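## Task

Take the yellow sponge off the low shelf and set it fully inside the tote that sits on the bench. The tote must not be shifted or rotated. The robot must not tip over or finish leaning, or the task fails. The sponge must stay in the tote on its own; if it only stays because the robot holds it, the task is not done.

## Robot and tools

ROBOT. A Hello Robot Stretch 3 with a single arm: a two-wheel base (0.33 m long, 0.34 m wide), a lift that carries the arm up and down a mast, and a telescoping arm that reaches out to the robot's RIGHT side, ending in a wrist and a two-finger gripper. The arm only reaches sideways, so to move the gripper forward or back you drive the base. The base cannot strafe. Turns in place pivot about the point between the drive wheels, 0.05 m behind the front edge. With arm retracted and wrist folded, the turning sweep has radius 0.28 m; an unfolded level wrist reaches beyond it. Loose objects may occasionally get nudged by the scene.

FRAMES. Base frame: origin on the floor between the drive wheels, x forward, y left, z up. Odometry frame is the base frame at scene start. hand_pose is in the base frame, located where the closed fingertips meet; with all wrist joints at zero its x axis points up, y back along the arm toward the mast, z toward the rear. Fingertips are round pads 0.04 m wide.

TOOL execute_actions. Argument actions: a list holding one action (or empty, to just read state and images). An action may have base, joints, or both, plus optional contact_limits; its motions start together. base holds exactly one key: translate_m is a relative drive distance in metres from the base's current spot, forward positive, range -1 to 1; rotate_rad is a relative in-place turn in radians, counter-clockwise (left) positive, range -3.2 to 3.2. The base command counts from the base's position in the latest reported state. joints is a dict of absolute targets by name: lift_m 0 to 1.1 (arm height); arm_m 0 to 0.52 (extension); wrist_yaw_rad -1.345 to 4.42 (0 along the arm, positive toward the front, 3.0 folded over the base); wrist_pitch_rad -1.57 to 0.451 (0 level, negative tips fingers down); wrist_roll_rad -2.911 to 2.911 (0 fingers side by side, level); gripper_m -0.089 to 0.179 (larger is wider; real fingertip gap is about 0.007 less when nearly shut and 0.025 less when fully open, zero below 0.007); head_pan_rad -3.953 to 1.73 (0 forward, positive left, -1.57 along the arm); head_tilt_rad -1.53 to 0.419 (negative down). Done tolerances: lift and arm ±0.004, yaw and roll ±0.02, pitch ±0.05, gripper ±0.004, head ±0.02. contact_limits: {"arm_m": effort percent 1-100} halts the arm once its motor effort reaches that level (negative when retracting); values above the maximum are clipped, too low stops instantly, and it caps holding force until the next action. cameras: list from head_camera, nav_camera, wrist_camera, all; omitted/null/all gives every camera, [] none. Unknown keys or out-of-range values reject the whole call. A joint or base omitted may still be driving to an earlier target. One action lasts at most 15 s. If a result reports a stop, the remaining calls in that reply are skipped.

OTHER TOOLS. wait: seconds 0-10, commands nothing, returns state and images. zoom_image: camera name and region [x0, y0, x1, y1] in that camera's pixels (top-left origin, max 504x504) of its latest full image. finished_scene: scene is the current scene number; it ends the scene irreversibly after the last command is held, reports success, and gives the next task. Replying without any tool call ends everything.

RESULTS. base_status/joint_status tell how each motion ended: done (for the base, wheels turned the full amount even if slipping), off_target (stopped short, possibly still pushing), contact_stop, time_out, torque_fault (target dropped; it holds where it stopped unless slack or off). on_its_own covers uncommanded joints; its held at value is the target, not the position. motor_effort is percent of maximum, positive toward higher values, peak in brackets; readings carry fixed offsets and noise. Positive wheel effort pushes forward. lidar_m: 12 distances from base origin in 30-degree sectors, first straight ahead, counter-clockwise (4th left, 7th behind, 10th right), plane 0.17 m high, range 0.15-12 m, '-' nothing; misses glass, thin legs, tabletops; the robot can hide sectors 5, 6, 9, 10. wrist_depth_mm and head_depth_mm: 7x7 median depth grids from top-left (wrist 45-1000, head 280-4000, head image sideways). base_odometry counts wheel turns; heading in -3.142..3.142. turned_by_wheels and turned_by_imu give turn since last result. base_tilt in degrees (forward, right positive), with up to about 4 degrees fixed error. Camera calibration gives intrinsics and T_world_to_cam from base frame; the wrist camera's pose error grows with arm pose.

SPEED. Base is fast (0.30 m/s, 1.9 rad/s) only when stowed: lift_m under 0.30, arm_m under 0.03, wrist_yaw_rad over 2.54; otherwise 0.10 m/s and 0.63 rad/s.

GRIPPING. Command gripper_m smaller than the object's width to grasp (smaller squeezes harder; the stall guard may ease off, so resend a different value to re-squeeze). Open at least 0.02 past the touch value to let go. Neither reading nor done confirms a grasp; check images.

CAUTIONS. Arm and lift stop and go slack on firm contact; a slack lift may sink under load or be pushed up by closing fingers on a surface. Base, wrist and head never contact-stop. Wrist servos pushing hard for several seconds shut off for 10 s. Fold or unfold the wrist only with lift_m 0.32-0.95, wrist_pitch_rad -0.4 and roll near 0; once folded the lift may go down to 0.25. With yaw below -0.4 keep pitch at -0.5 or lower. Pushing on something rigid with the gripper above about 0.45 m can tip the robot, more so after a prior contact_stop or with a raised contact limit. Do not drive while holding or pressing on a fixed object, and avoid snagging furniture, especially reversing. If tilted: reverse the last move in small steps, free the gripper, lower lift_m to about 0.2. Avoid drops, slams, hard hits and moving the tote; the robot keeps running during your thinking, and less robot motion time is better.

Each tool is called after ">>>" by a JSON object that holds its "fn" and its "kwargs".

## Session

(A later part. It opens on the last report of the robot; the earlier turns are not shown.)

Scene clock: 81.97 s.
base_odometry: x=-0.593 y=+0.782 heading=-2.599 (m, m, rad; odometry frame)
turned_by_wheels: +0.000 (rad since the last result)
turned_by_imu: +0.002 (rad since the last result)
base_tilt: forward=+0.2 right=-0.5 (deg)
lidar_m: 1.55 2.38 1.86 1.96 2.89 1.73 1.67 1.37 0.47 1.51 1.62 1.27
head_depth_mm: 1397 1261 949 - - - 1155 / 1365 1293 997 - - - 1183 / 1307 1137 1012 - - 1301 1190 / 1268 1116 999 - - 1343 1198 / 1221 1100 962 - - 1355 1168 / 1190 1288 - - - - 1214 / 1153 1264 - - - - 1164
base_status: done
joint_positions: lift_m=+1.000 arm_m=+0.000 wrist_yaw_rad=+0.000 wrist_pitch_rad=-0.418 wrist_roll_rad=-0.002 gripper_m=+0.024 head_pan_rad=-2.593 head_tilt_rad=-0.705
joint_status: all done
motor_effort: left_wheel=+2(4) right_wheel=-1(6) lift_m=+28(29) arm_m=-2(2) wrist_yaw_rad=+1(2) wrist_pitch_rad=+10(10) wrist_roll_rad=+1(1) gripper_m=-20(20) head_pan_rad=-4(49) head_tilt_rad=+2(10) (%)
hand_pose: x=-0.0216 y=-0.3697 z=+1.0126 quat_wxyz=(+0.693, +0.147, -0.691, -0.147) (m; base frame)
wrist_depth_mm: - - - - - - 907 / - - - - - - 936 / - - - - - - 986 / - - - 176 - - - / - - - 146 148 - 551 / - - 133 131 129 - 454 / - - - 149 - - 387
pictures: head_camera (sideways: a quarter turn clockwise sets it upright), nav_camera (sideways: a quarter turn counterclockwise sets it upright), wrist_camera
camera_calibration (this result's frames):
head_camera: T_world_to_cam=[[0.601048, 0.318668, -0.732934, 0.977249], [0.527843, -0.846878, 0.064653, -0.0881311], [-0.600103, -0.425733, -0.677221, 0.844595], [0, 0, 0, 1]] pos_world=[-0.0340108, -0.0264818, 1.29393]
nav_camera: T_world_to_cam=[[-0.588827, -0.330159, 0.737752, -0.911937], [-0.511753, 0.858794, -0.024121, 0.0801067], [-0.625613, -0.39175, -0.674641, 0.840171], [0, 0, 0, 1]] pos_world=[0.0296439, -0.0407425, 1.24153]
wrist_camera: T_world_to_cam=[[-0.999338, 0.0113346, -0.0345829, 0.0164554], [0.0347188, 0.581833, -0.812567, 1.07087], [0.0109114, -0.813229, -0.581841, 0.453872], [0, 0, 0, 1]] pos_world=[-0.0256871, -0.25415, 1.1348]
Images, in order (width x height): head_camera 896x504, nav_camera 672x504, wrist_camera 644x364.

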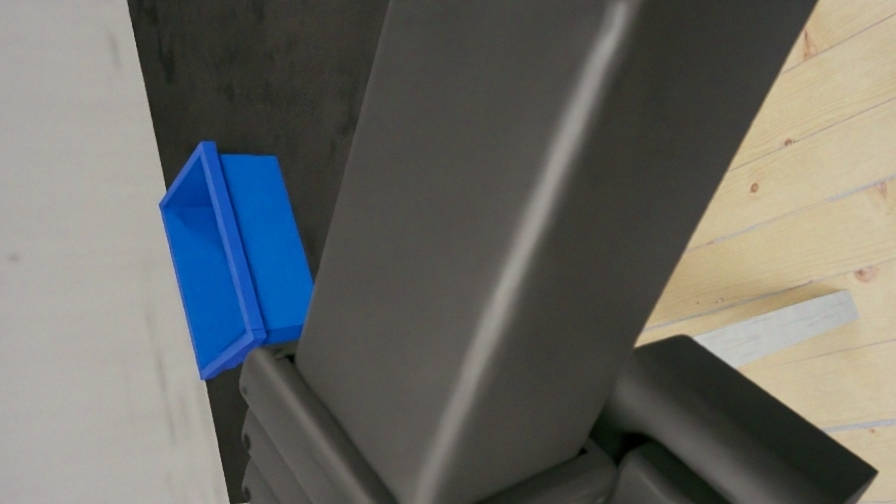

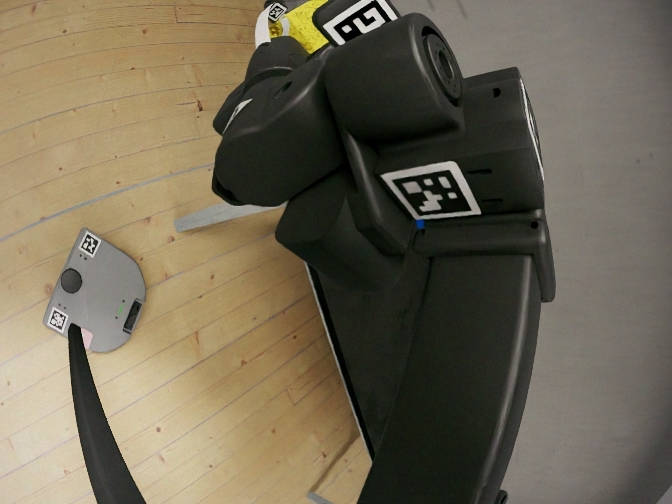

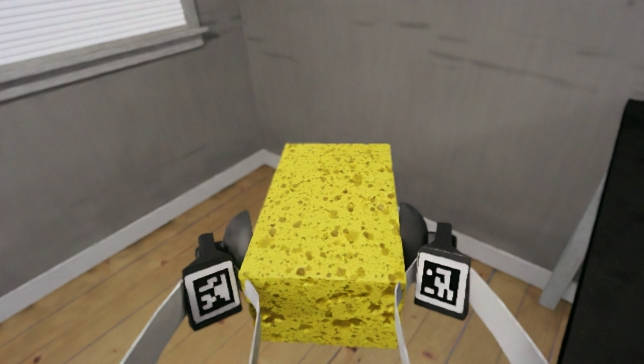

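>>> {"fn": "execute_actions", "kwargs": {"actions": [{"base":{"translate_m":-0.4}}], "cameras": []}}

>>> {"fn": "execute_actions", "kwargs": {"actions": [{"base":{"rotate_rad":-0.64},"joints":{"head_pan_rad":-1.45,"head_tilt_rad":-0.65,"arm_m":0.2}}]}}

Scene clock: 91.33 s.
base_odometry: x=-0.251 y=+0.988 heading=-2.599 (m, m, rad; odometry frame)
turned_by_wheels: +0.000 (rad since the last result)
turned_by_imu: +0.001 (rad since the last result)
base_tilt: forward=+0.2 right=-0.5 (deg)
lidar_m: 1.95 2.65 2.05 2.24 2.80 1.38 1.36 1.11 1.07 0.38 0.38 1.64
head_depth_mm: 1130 1218 955 - - - 1151 / 1093 1194 994 - - - 1120 / 1051 1166 1018 - - 533 503 / 1017 1141 1072 - - 548 491 / 994 1104 1090 - - 554 493 / 959 1060 - - - - 494 / 928 1023 - - - - 476
base_status: done
joint_positions: lift_m=+1.000 arm_m=+0.000 wrist_yaw_rad=+0.000 wrist_pitch_rad=-0.418 wrist_roll_rad=-0.002 gripper_m=+0.024 head_pan_rad=-2.593 head_tilt_rad=-0.705
joint_status: not commanded
motor_effort: left_wheel=+2(2) right_wheel=-1(7) lift_m=+27(27) arm_m=-2(2) wrist_yaw_rad=+1(0) wrist_pitch_rad=+10(10) wrist_roll_rad=+1(1) gripper_m=-20(19) head_pan_rad=-4(4) head_tilt_rad=+2(1) (%)
hand_pose: x=-0.0216 y=-0.3697 z=+1.0126 quat_wxyz=(+0.693, +0.147, -0.691, -0.147) (m; base frame)
wrist_depth_mm: - - - - 933 788 690 / - - - - - 833 730 / - - - - - 810 719 / - - - 176 612 629 526 / - - - 146 147 518 417 / - - 133 130 129 449 432 / - - 406 149 383 391 385
pictures: none
No camera images: the call's "cameras" was empty. Leave "cameras" out to get every camera's image.

Scene clock: 94.03 s.
base_odometry: x=-0.251 y=+0.988 heading=+3.044 (m, m, rad; odometry frame)
turned_by_wheels: -0.640 (rad since the last result)
turned_by_imu: -0.629 (rad since the last result)
base_tilt: forward=+0.2 right=-0.4 (deg)
lidar_m: 1.91 1.64 2.37 2.05 2.14 2.64 1.38 1.49 1.13 1.07 1.08 0.37
head_depth_mm: 910 - - 742 663 563 488 / 937 - - 768 669 567 495 / 951 1065 898 757 675 572 496 / 965 1091 1006 786 681 576 498 / 988 1104 1102 849 689 582 503 / 1001 1133 1274 858 697 586 507 / 1026 1144 1319 1516 704 592 511
base_status: done
joint_positions: lift_m=+1.000 arm_m=+0.200 wrist_yaw_rad=+0.000 wrist_pitch_rad=-0.418 wrist_roll_rad=-0.002 gripper_m=+0.024 head_pan_rad=-1.457 head_tilt_rad=-0.655
joint_status: all done
motor_effort: left_wheel=+2(6) right_wheel=-1(7) lift_m=+28(27) arm_m=+3(2) wrist_yaw_rad=+1(1) wrist_pitch_rad=+9(10) wrist_roll_rad=+1(1) gripper_m=-20(19) head_pan_rad=+4(47) head_tilt_rad=+1(7) (%)
hand_pose: x=-0.0216 y=-0.5691 z=+1.0126 quat_wxyz=(+0.693, +0.147, -0.691, -0.147) (m; base frame)
wrist_depth_mm: 642 650 637 625 620 620 602 / 704 711 691 681 670 667 651 / 779 775 753 748 727 720 710 / 868 830 648 176 457 626 616 / 989 562 372 145 148 512 511 / - 469 133 130 129 434 439 / 420 406 352 149 354 378 383
pictures: head_camera (sideways: a quarter turn clockwise sets it upright), nav_camera (sideways: a quarter turn counterclockwise sets it upright), wrist_camera
camera_calibration (this result's frames):
head_camera: T_world_to_cam=[[-0.0314956, 0.64243, -0.765697, 1.02381], [0.990081, 0.124995, 0.0641475, -0.0902969], [0.136919, -0.756082, -0.639995, 0.791678], [0, 0, 0, 1]] pos_world=[0.0132512, -0.0478664, 1.29639]
nav_camera: T_world_to_cam=[[0.0470406, -0.635957, 0.770289, -0.958224], [-0.994333, -0.103411, -0.024654, 0.083746], [0.095335, -0.764764, -0.637218, 0.787095], [0, 0, 0, 1]] pos_world=[0.0533091, 0.00121272, 1.24173]
wrist_camera: T_world_to_cam=[[-0.999338, 0.0112685, -0.0345845, 0.0186953], [0.0346816, 0.581836, -0.812567, 1.18692], [0.0109661, -0.813228, -0.581841, 0.291663], [0, 0, 0, 1]] pos_world=[-0.0256799, -0.453616, 1.1348]
Images, in order (width x height): head_camera 896x504, nav_camera 672x504, wrist_camera 644x364.

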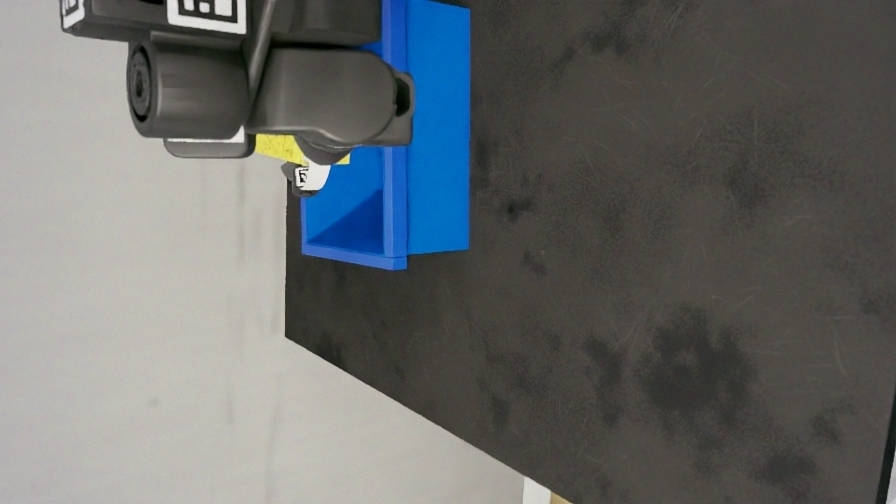

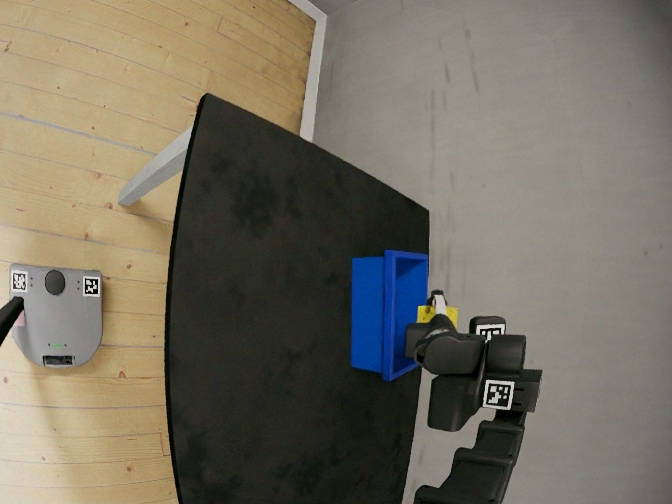

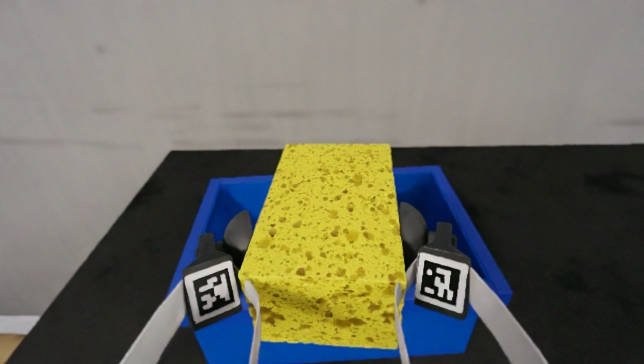

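>>> {"fn": "execute_actions", "kwargs": {"actions": [{"joints":{"arm_m":0.45,"lift_m":1.04,"wrist_pitch_rad":-0.8}}]}}

Scene clock: 99.73 s.
base_odometry: x=-0.251 y=+0.988 heading=+3.044 (m, m, rad; odometry frame)
turned_by_wheels: +0.000 (rad since the last result)
turned_by_imu: +0.000 (rad since the last result)
base_tilt: forward=+0.2 right=-0.5 (deg)
lidar_m: 1.91 1.64 2.36 2.05 2.14 2.66 1.38 1.49 1.13 1.07 1.08 0.38
head_depth_mm: - 1037 866 743 664 563 489 / - 1007 878 753 670 568 493 / 953 1056 902 762 680 571 496 / 971 1082 1005 784 682 577 500 / 981 1104 1105 849 690 582 503 / 1007 1130 1271 860 696 587 507 / 1017 1150 1325 1512 702 592 512
base_status: not commanded
joint_positions: lift_m=+1.040 arm_m=+0.450 wrist_yaw_rad=+0.000 wrist_pitch_rad=-0.810 wrist_roll_rad=-0.002 gripper_m=+0.024 head_pan_rad=-1.457 head_tilt_rad=-0.655
joint_status: all done
motor_effort: left_wheel=+2(2) right_wheel=-2(1) lift_m=+27(28) arm_m=+3(5) wrist_yaw_rad=+1(1) wrist_pitch_rad=+6(9) wrist_roll_rad=+1(1) gripper_m=-20(20) head_pan_rad=+3(3) head_tilt_rad=+1(1) (%)
hand_pose: x=-0.0216 y=-0.7538 z=+0.9762 quat_wxyz=(+0.651, +0.279, -0.649, -0.279) (m; base frame)
wrist_depth_mm: 480 476 477 471 468 459 456 / 557 540 536 530 522 519 511 / 655 498 499 491 494 476 471 / 783 449 447 177 427 429 434 / 422 409 281 146 148 305 393 / 385 306 133 130 129 265 364 / 351 299 339 149 338 296 339
pictures: head_camera (sideways: a quarter turn clockwise sets it upright), nav_camera (sideways: a quarter turn counterclockwise sets it upright), wrist_camera
camera_calibration (this result's frames):
head_camera: T_world_to_cam=[[-0.0315102, 0.642426, -0.7657, 1.02381], [0.990079, 0.125019, 0.0641474, -0.0902968], [0.136937, -0.756082, -0.639991, 0.791673], [0, 0, 0, 1]] pos_world=[0.0132523, -0.0478663, 1.29639]
nav_camera: T_world_to_cam=[[0.0470551, -0.635953, 0.770292, -0.958228], [-0.994331, -0.103434, -0.0246541, 0.083746], [0.0953532, -0.764765, -0.637214, 0.78709], [0, 0, 0, 1]] pos_world=[0.0533091, 0.00121355, 1.24173]
wrist_camera: T_world_to_cam=[[-0.999329, 0.023979, -0.0276812, 0.0223191], [0.0349851, 0.848562, -0.527939, 1.18806], [0.0108298, -0.528553, -0.848831, 0.595587], [0, 0, 0, 1]] pos_world=[-0.0257106, -0.693882, 1.1334]
Images, in order (width x height): head_camera 896x504, nav_camera 672x504, wrist_camera 644x364.

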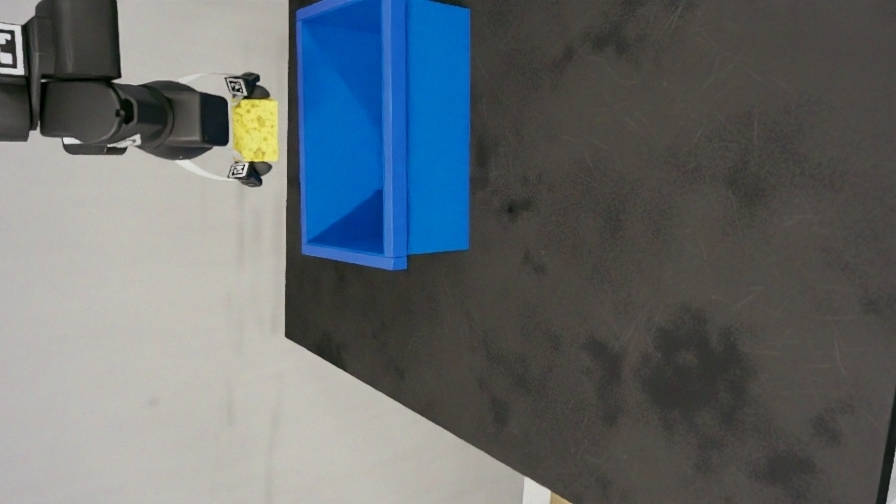

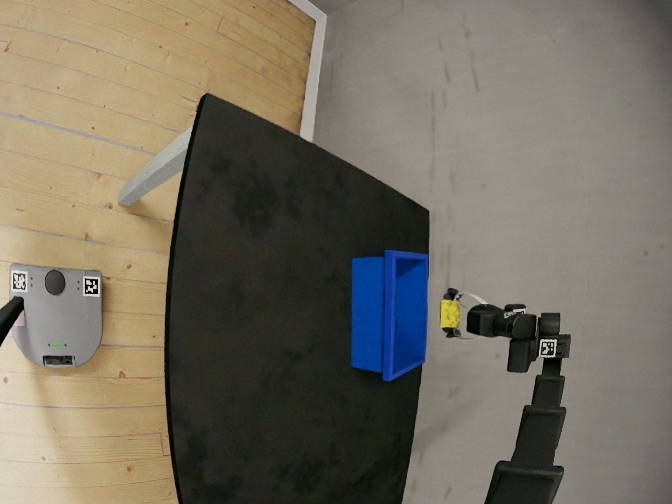

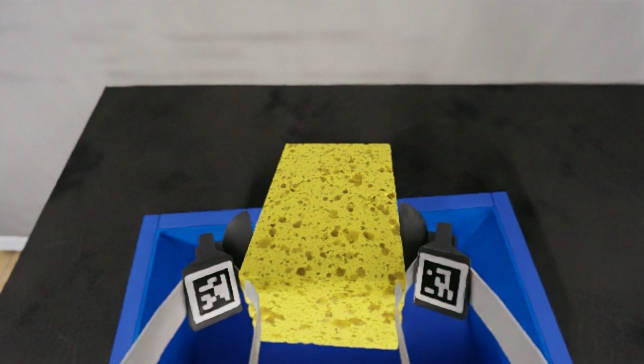

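>>> {"fn": "execute_actions", "kwargs": {"actions": [{"joints":{"arm_m":0.42,"lift_m":0.93}}], "cameras": ["head_camera","wrist_camera"]}}

Scene clock: 104.10 s.
base_odometry: x=-0.251 y=+0.988 heading=+3.044 (m, m, rad; odometry frame)
turned_by_wheels: +0.000 (rad since the last result)
turned_by_imu: +0.000 (rad since the last result)
base_tilt: forward=+0.2 right=-0.5 (deg)
lidar_m: 1.91 1.65 2.37 2.04 2.14 2.65 1.38 1.49 1.13 1.07 1.08 0.38
head_depth_mm: 919 - 849 744 667 562 489 / 937 - 851 752 669 566 493 / 956 1063 903 756 677 573 497 / 971 1091 1004 785 685 578 500 / 987 1106 1102 846 689 583 502 / 1003 1134 1272 859 695 586 506 / 1025 1155 1321 1508 704 590 511
base_status: not commanded
joint_positions: lift_m=+0.930 arm_m=+0.420 wrist_yaw_rad=+0.000 wrist_pitch_rad=-0.811 wrist_roll_rad=-0.002 gripper_m=+0.024 head_pan_rad=-1.457 head_tilt_rad=-0.655
joint_status: all done
motor_effort: left_wheel=+1(2) right_wheel=-1(1) lift_m=+20(23) arm_m=-2(4) wrist_yaw_rad=+1(0) wrist_pitch_rad=+6(6) wrist_roll_rad=+1(1) gripper_m=-20(18) head_pan_rad=+3(3) head_tilt_rad=+1(1) (%)
hand_pose: x=-0.0216 y=-0.7243 z=+0.8665 quat_wxyz=(+0.651, +0.279, -0.649, -0.279) (m; base frame)
wrist_depth_mm: 484 448 444 436 428 424 416 / 401 393 389 207 208 207 363 / 270 217 223 221 233 231 188 / 182 247 274 178 280 257 173 / 176 244 283 146 148 263 174 / 173 239 133 130 129 247 176 / 170 219 239 150 232 233 179
pictures: head_camera (sideways: a quarter turn clockwise sets it upright), wrist_camera
camera_calibration (this result's frames):
head_camera: T_world_to_cam=[[-0.031517, 0.642425, -0.7657, 1.02381], [0.990077, 0.125029, 0.0641474, -0.0902968], [0.136945, -0.75608, -0.639991, 0.791673], [0, 0, 0, 1]] pos_world=[0.0132529, -0.0478662, 1.29639]
wrist_camera: T_world_to_cam=[[-0.999329, 0.0239916, -0.0276707, 0.0185735], [0.0349855, 0.848795, -0.527564, 1.10491], [0.0108297, -0.528178, -0.849065, 0.518554], [0, 0, 0, 1]] pos_world=[-0.0257106, -0.6644, 1.02371]
Images, in order (width x height): head_camera 896x504, wrist_camera 644x364.

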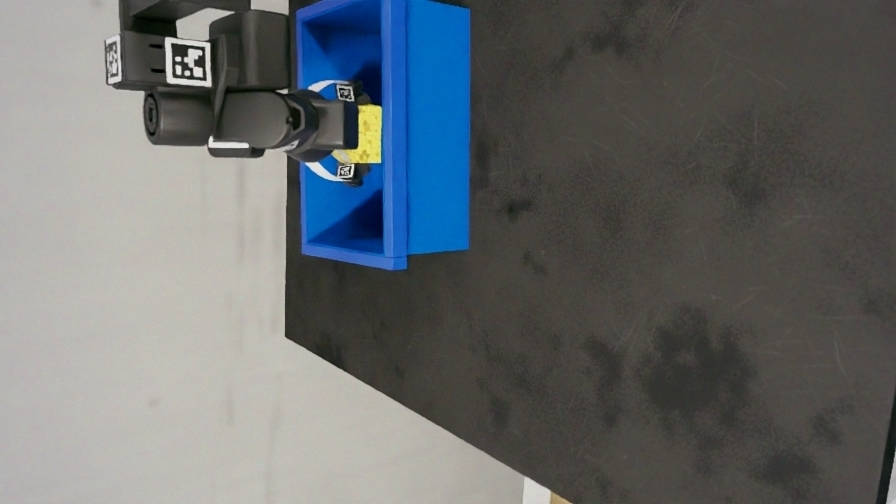

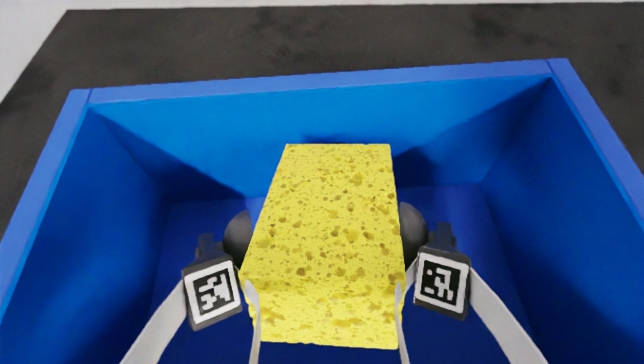

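There's room to go a little lower.

>>> {"fn": "execute_actions", "kwargs": {"actions": [{"joints":{"arm_m":0.43,"lift_m":0.9}}], "cameras": ["head_camera"]}}

>>> {"fn": "execute_actions", "kwargs": {"actions": [{"joints":{"gripper_m":0.12}}], "cameras": []}}

>>> {"fn": "execute_actions", "kwargs": {"actions": [{"joints":{"lift_m":1.0}}], "cameras": ["head_camera","wrist_camera"]}}

Scene clock: 109.60 s.
base_odometry: x=-0.251 y=+0.988 heading=+3.044 (m, m, rad; odometry frame)
turned_by_wheels: +0.000 (rad since the last result)
turned_by_imu: +0.000 (rad since the last result)
base_tilt: forward=+0.2 right=-0.5 (deg)
lidar_m: 1.91 1.64 2.36 2.05 2.14 2.66 1.38 1.49 1.13 1.07 1.08 0.38
head_depth_mm: 927 988 871 746 665 564 490 / 937 1013 - 750 671 566 494 / 954 1063 887 761 676 574 497 / 971 1088 999 783 685 577 500 / 988 1107 1101 845 690 580 503 / 1004 1134 1271 856 697 586 507 / 1019 1149 1327 1510 703 591 511
base_status: not commanded
joint_positions: lift_m=+0.900 arm_m=+0.430 wrist_yaw_rad=+0.000 wrist_pitch_rad=-0.811 wrist_roll_rad=-0.002 gripper_m=+0.024 head_pan_rad=-1.457 head_tilt_rad=-0.655
joint_status: all done
motor_effort: left_wheel=+1(1) right_wheel=-2(1) lift_m=+20(19) arm_m=+3(4) wrist_yaw_rad=+2(0) wrist_pitch_rad=+6(6) wrist_roll_rad=+1(1) gripper_m=-20(19) head_pan_rad=+3(3) head_tilt_rad=+1(2) (%)
hand_pose: x=-0.0216 y=-0.7337 z=+0.8365 quat_wxyz=(+0.651, +0.279, -0.649, -0.279) (m; base frame)
wrist_depth_mm: 398 393 386 379 379 373 359 / 176 175 177 180 183 187 168 / 181 205 210 208 219 223 169 / 178 232 257 177 259 256 172 / 176 243 251 145 148 239 173 / 174 226 132 130 129 225 175 / 170 208 210 149 207 208 179
pictures: head_camera (sideways: a quarter turn clockwise sets it upright)
camera_calibration (this result's frames):
head_camera: T_world_to_cam=[[-0.031517, 0.642425, -0.7657, 1.02381], [0.990077, 0.125029, 0.0641474, -0.0902968], [0.136945, -0.75608, -0.639991, 0.791673], [0, 0, 0, 1]] pos_world=[0.0132529, -0.0478662, 1.29639]
Images, in order (width x height): head_camera 896x504.

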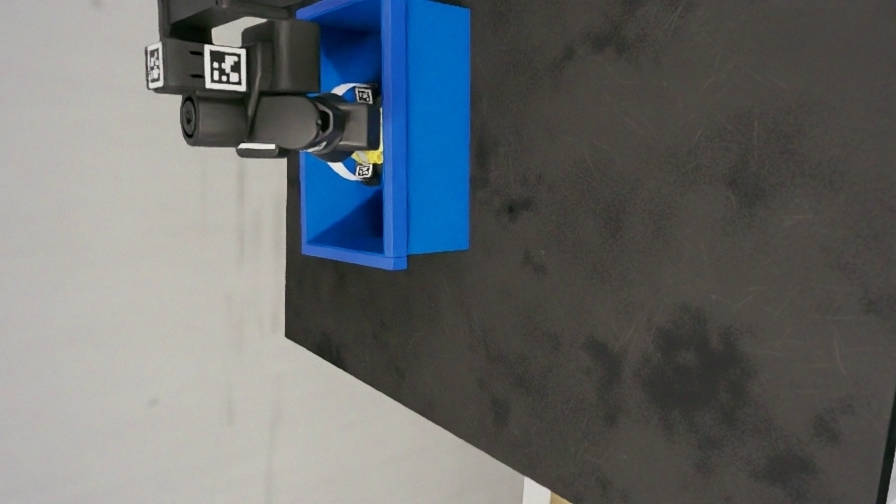

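Scene clock: 111.07 s.
base_odometry: x=-0.251 y=+0.988 heading=+3.044 (m, m, rad; odometry frame)
turned_by_wheels: +0.000 (rad since the last result)
turned_by_imu: +0.000 (rad since the last result)
base_tilt: forward=+0.2 right=-0.4 (deg)
lidar_m: 1.91 1.65 2.37 2.04 2.15 2.65 1.38 1.49 1.13 1.07 1.08 0.38
head_depth_mm: 925 985 865 744 664 563 488 / 937 1012 - 752 672 568 493 / 959 1059 892 758 677 572 497 / 971 1089 1010 785 684 578 500 / 991 1110 1105 843 691 579 503 / 1004 1125 1275 858 696 586 507 / 1018 1150 1316 1524 704 593 511
base_status: not commanded
joint_positions: lift_m=+0.900 arm_m=+0.430 wrist_yaw_rad=+0.000 wrist_pitch_rad=-0.811 wrist_roll_rad=-0.002 gripper_m=+0.120 head_pan_rad=-1.457 head_tilt_rad=-0.655
joint_status: all done
motor_effort: left_wheel=+1(2) right_wheel=-1(1) lift_m=+20(20) arm_m=+3(2) wrist_yaw_rad=+2(0) wrist_pitch_rad=+6(6) wrist_roll_rad=+1(1) gripper_m=+0(79) head_pan_rad=+3(3) head_tilt_rad=+1(1) (%)
hand_pose: x=-0.0216 y=-0.7337 z=+0.8365 quat_wxyz=(+0.651, +0.279, -0.649, -0.279) (m; base frame)
wrist_depth_mm: 395 396 391 379 378 377 357 / 176 174 176 179 184 187 167 / 180 204 210 214 220 222 169 / 178 234 259 254 263 254 172 / 176 230 253 199 242 233 174 / 174 210 227 183 224 - 175 / 167 211 207 170 210 209 169
pictures: none
No camera images: the call's "cameras" was empty. Leave "cameras" out to get every camera's image.

Scene clock: 112.80 s.
base_odometry: x=-0.251 y=+0.988 heading=+3.044 (m, m, rad; odometry frame)
turned_by_wheels: +0.000 (rad since the last result)
turned_by_imu: +0.000 (rad since the last result)
base_tilt: forward=+0.2 right=-0.3 (deg)
lidar_m: 1.91 1.64 2.37 2.05 2.14 2.65 1.38 1.49 1.13 1.07 1.08 0.38
head_depth_mm: - 1058 870 744 665 563 490 / - - 872 751 668 567 492 / 956 1063 891 762 678 574 496 / 972 1083 1005 782 683 576 499 / 987 1102 1098 847 690 580 503 / 1005 1127 1276 858 695 587 506 / 1023 1151 1318 1509 705 591 511
base_status: not commanded
joint_positions: lift_m=+1.000 arm_m=+0.430 wrist_yaw_rad=+0.000 wrist_pitch_rad=-0.811 wrist_roll_rad=-0.002 gripper_m=+0.120 head_pan_rad=-1.457 head_tilt_rad=-0.655
joint_status: all done
motor_effort: left_wheel=+1(2) right_wheel=-2(2) lift_m=+28(27) arm_m=+3(2) wrist_yaw_rad=+2(1) wrist_pitch_rad=+6(6) wrist_roll_rad=+1(1) gripper_m=+1(0) head_pan_rad=+3(3) head_tilt_rad=+1(2) (%)
hand_pose: x=-0.0216 y=-0.7337 z=+0.9361 quat_wxyz=(+0.651, +0.279, -0.649, -0.279) (m; base frame)
wrist_depth_mm: 498 498 499 493 490 485 477 / 570 498 496 488 478 478 472 / 568 444 442 438 435 425 417 / 405 281 270 267 276 260 380 / 370 255 338 347 344 233 349 / 342 219 330 285 327 - 319 / 314 252 305 264 302 275 291
pictures: head_camera (sideways: a quarter turn clockwise sets it upright), wrist_camera
camera_calibration (this result's frames):
head_camera: T_world_to_cam=[[-0.0315169, 0.642425, -0.7657, 1.02381], [0.990077, 0.125029, 0.0641474, -0.0902968], [0.136945, -0.75608, -0.639991, 0.791673], [0, 0, 0, 1]] pos_world=[0.0132528, -0.0478662, 1.29639]
wrist_camera: T_world_to_cam=[[-0.999329, 0.0239988, -0.0276654, 0.0207258], [0.0349864, 0.848912, -0.527376, 1.14954], [0.0108291, -0.52799, -0.849182, 0.572928], [0, 0, 0, 1]] pos_world=[-0.0257107, -0.673856, 1.09333]
Images, in order (width x height): head_camera 896x504, wrist_camera 644x364.

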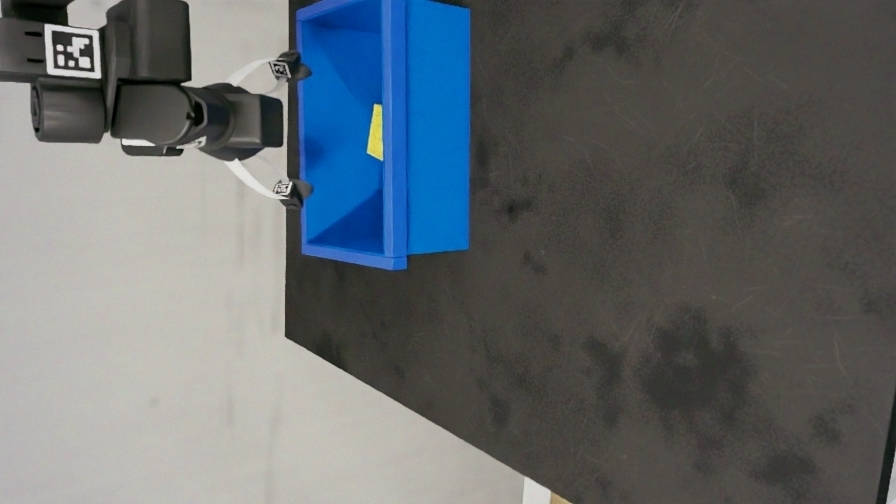

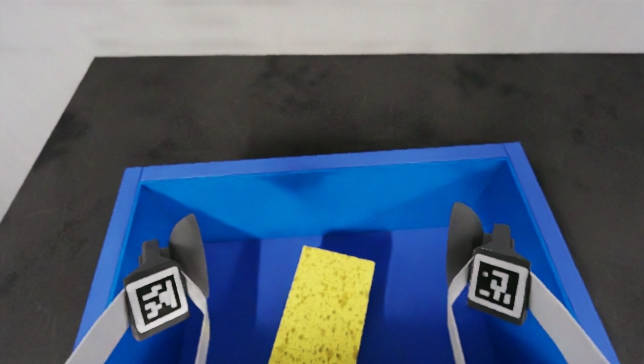

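>>> {"fn": "finished_scene", "kwargs": {"scene": 1}}

The scene is finished: the task was done.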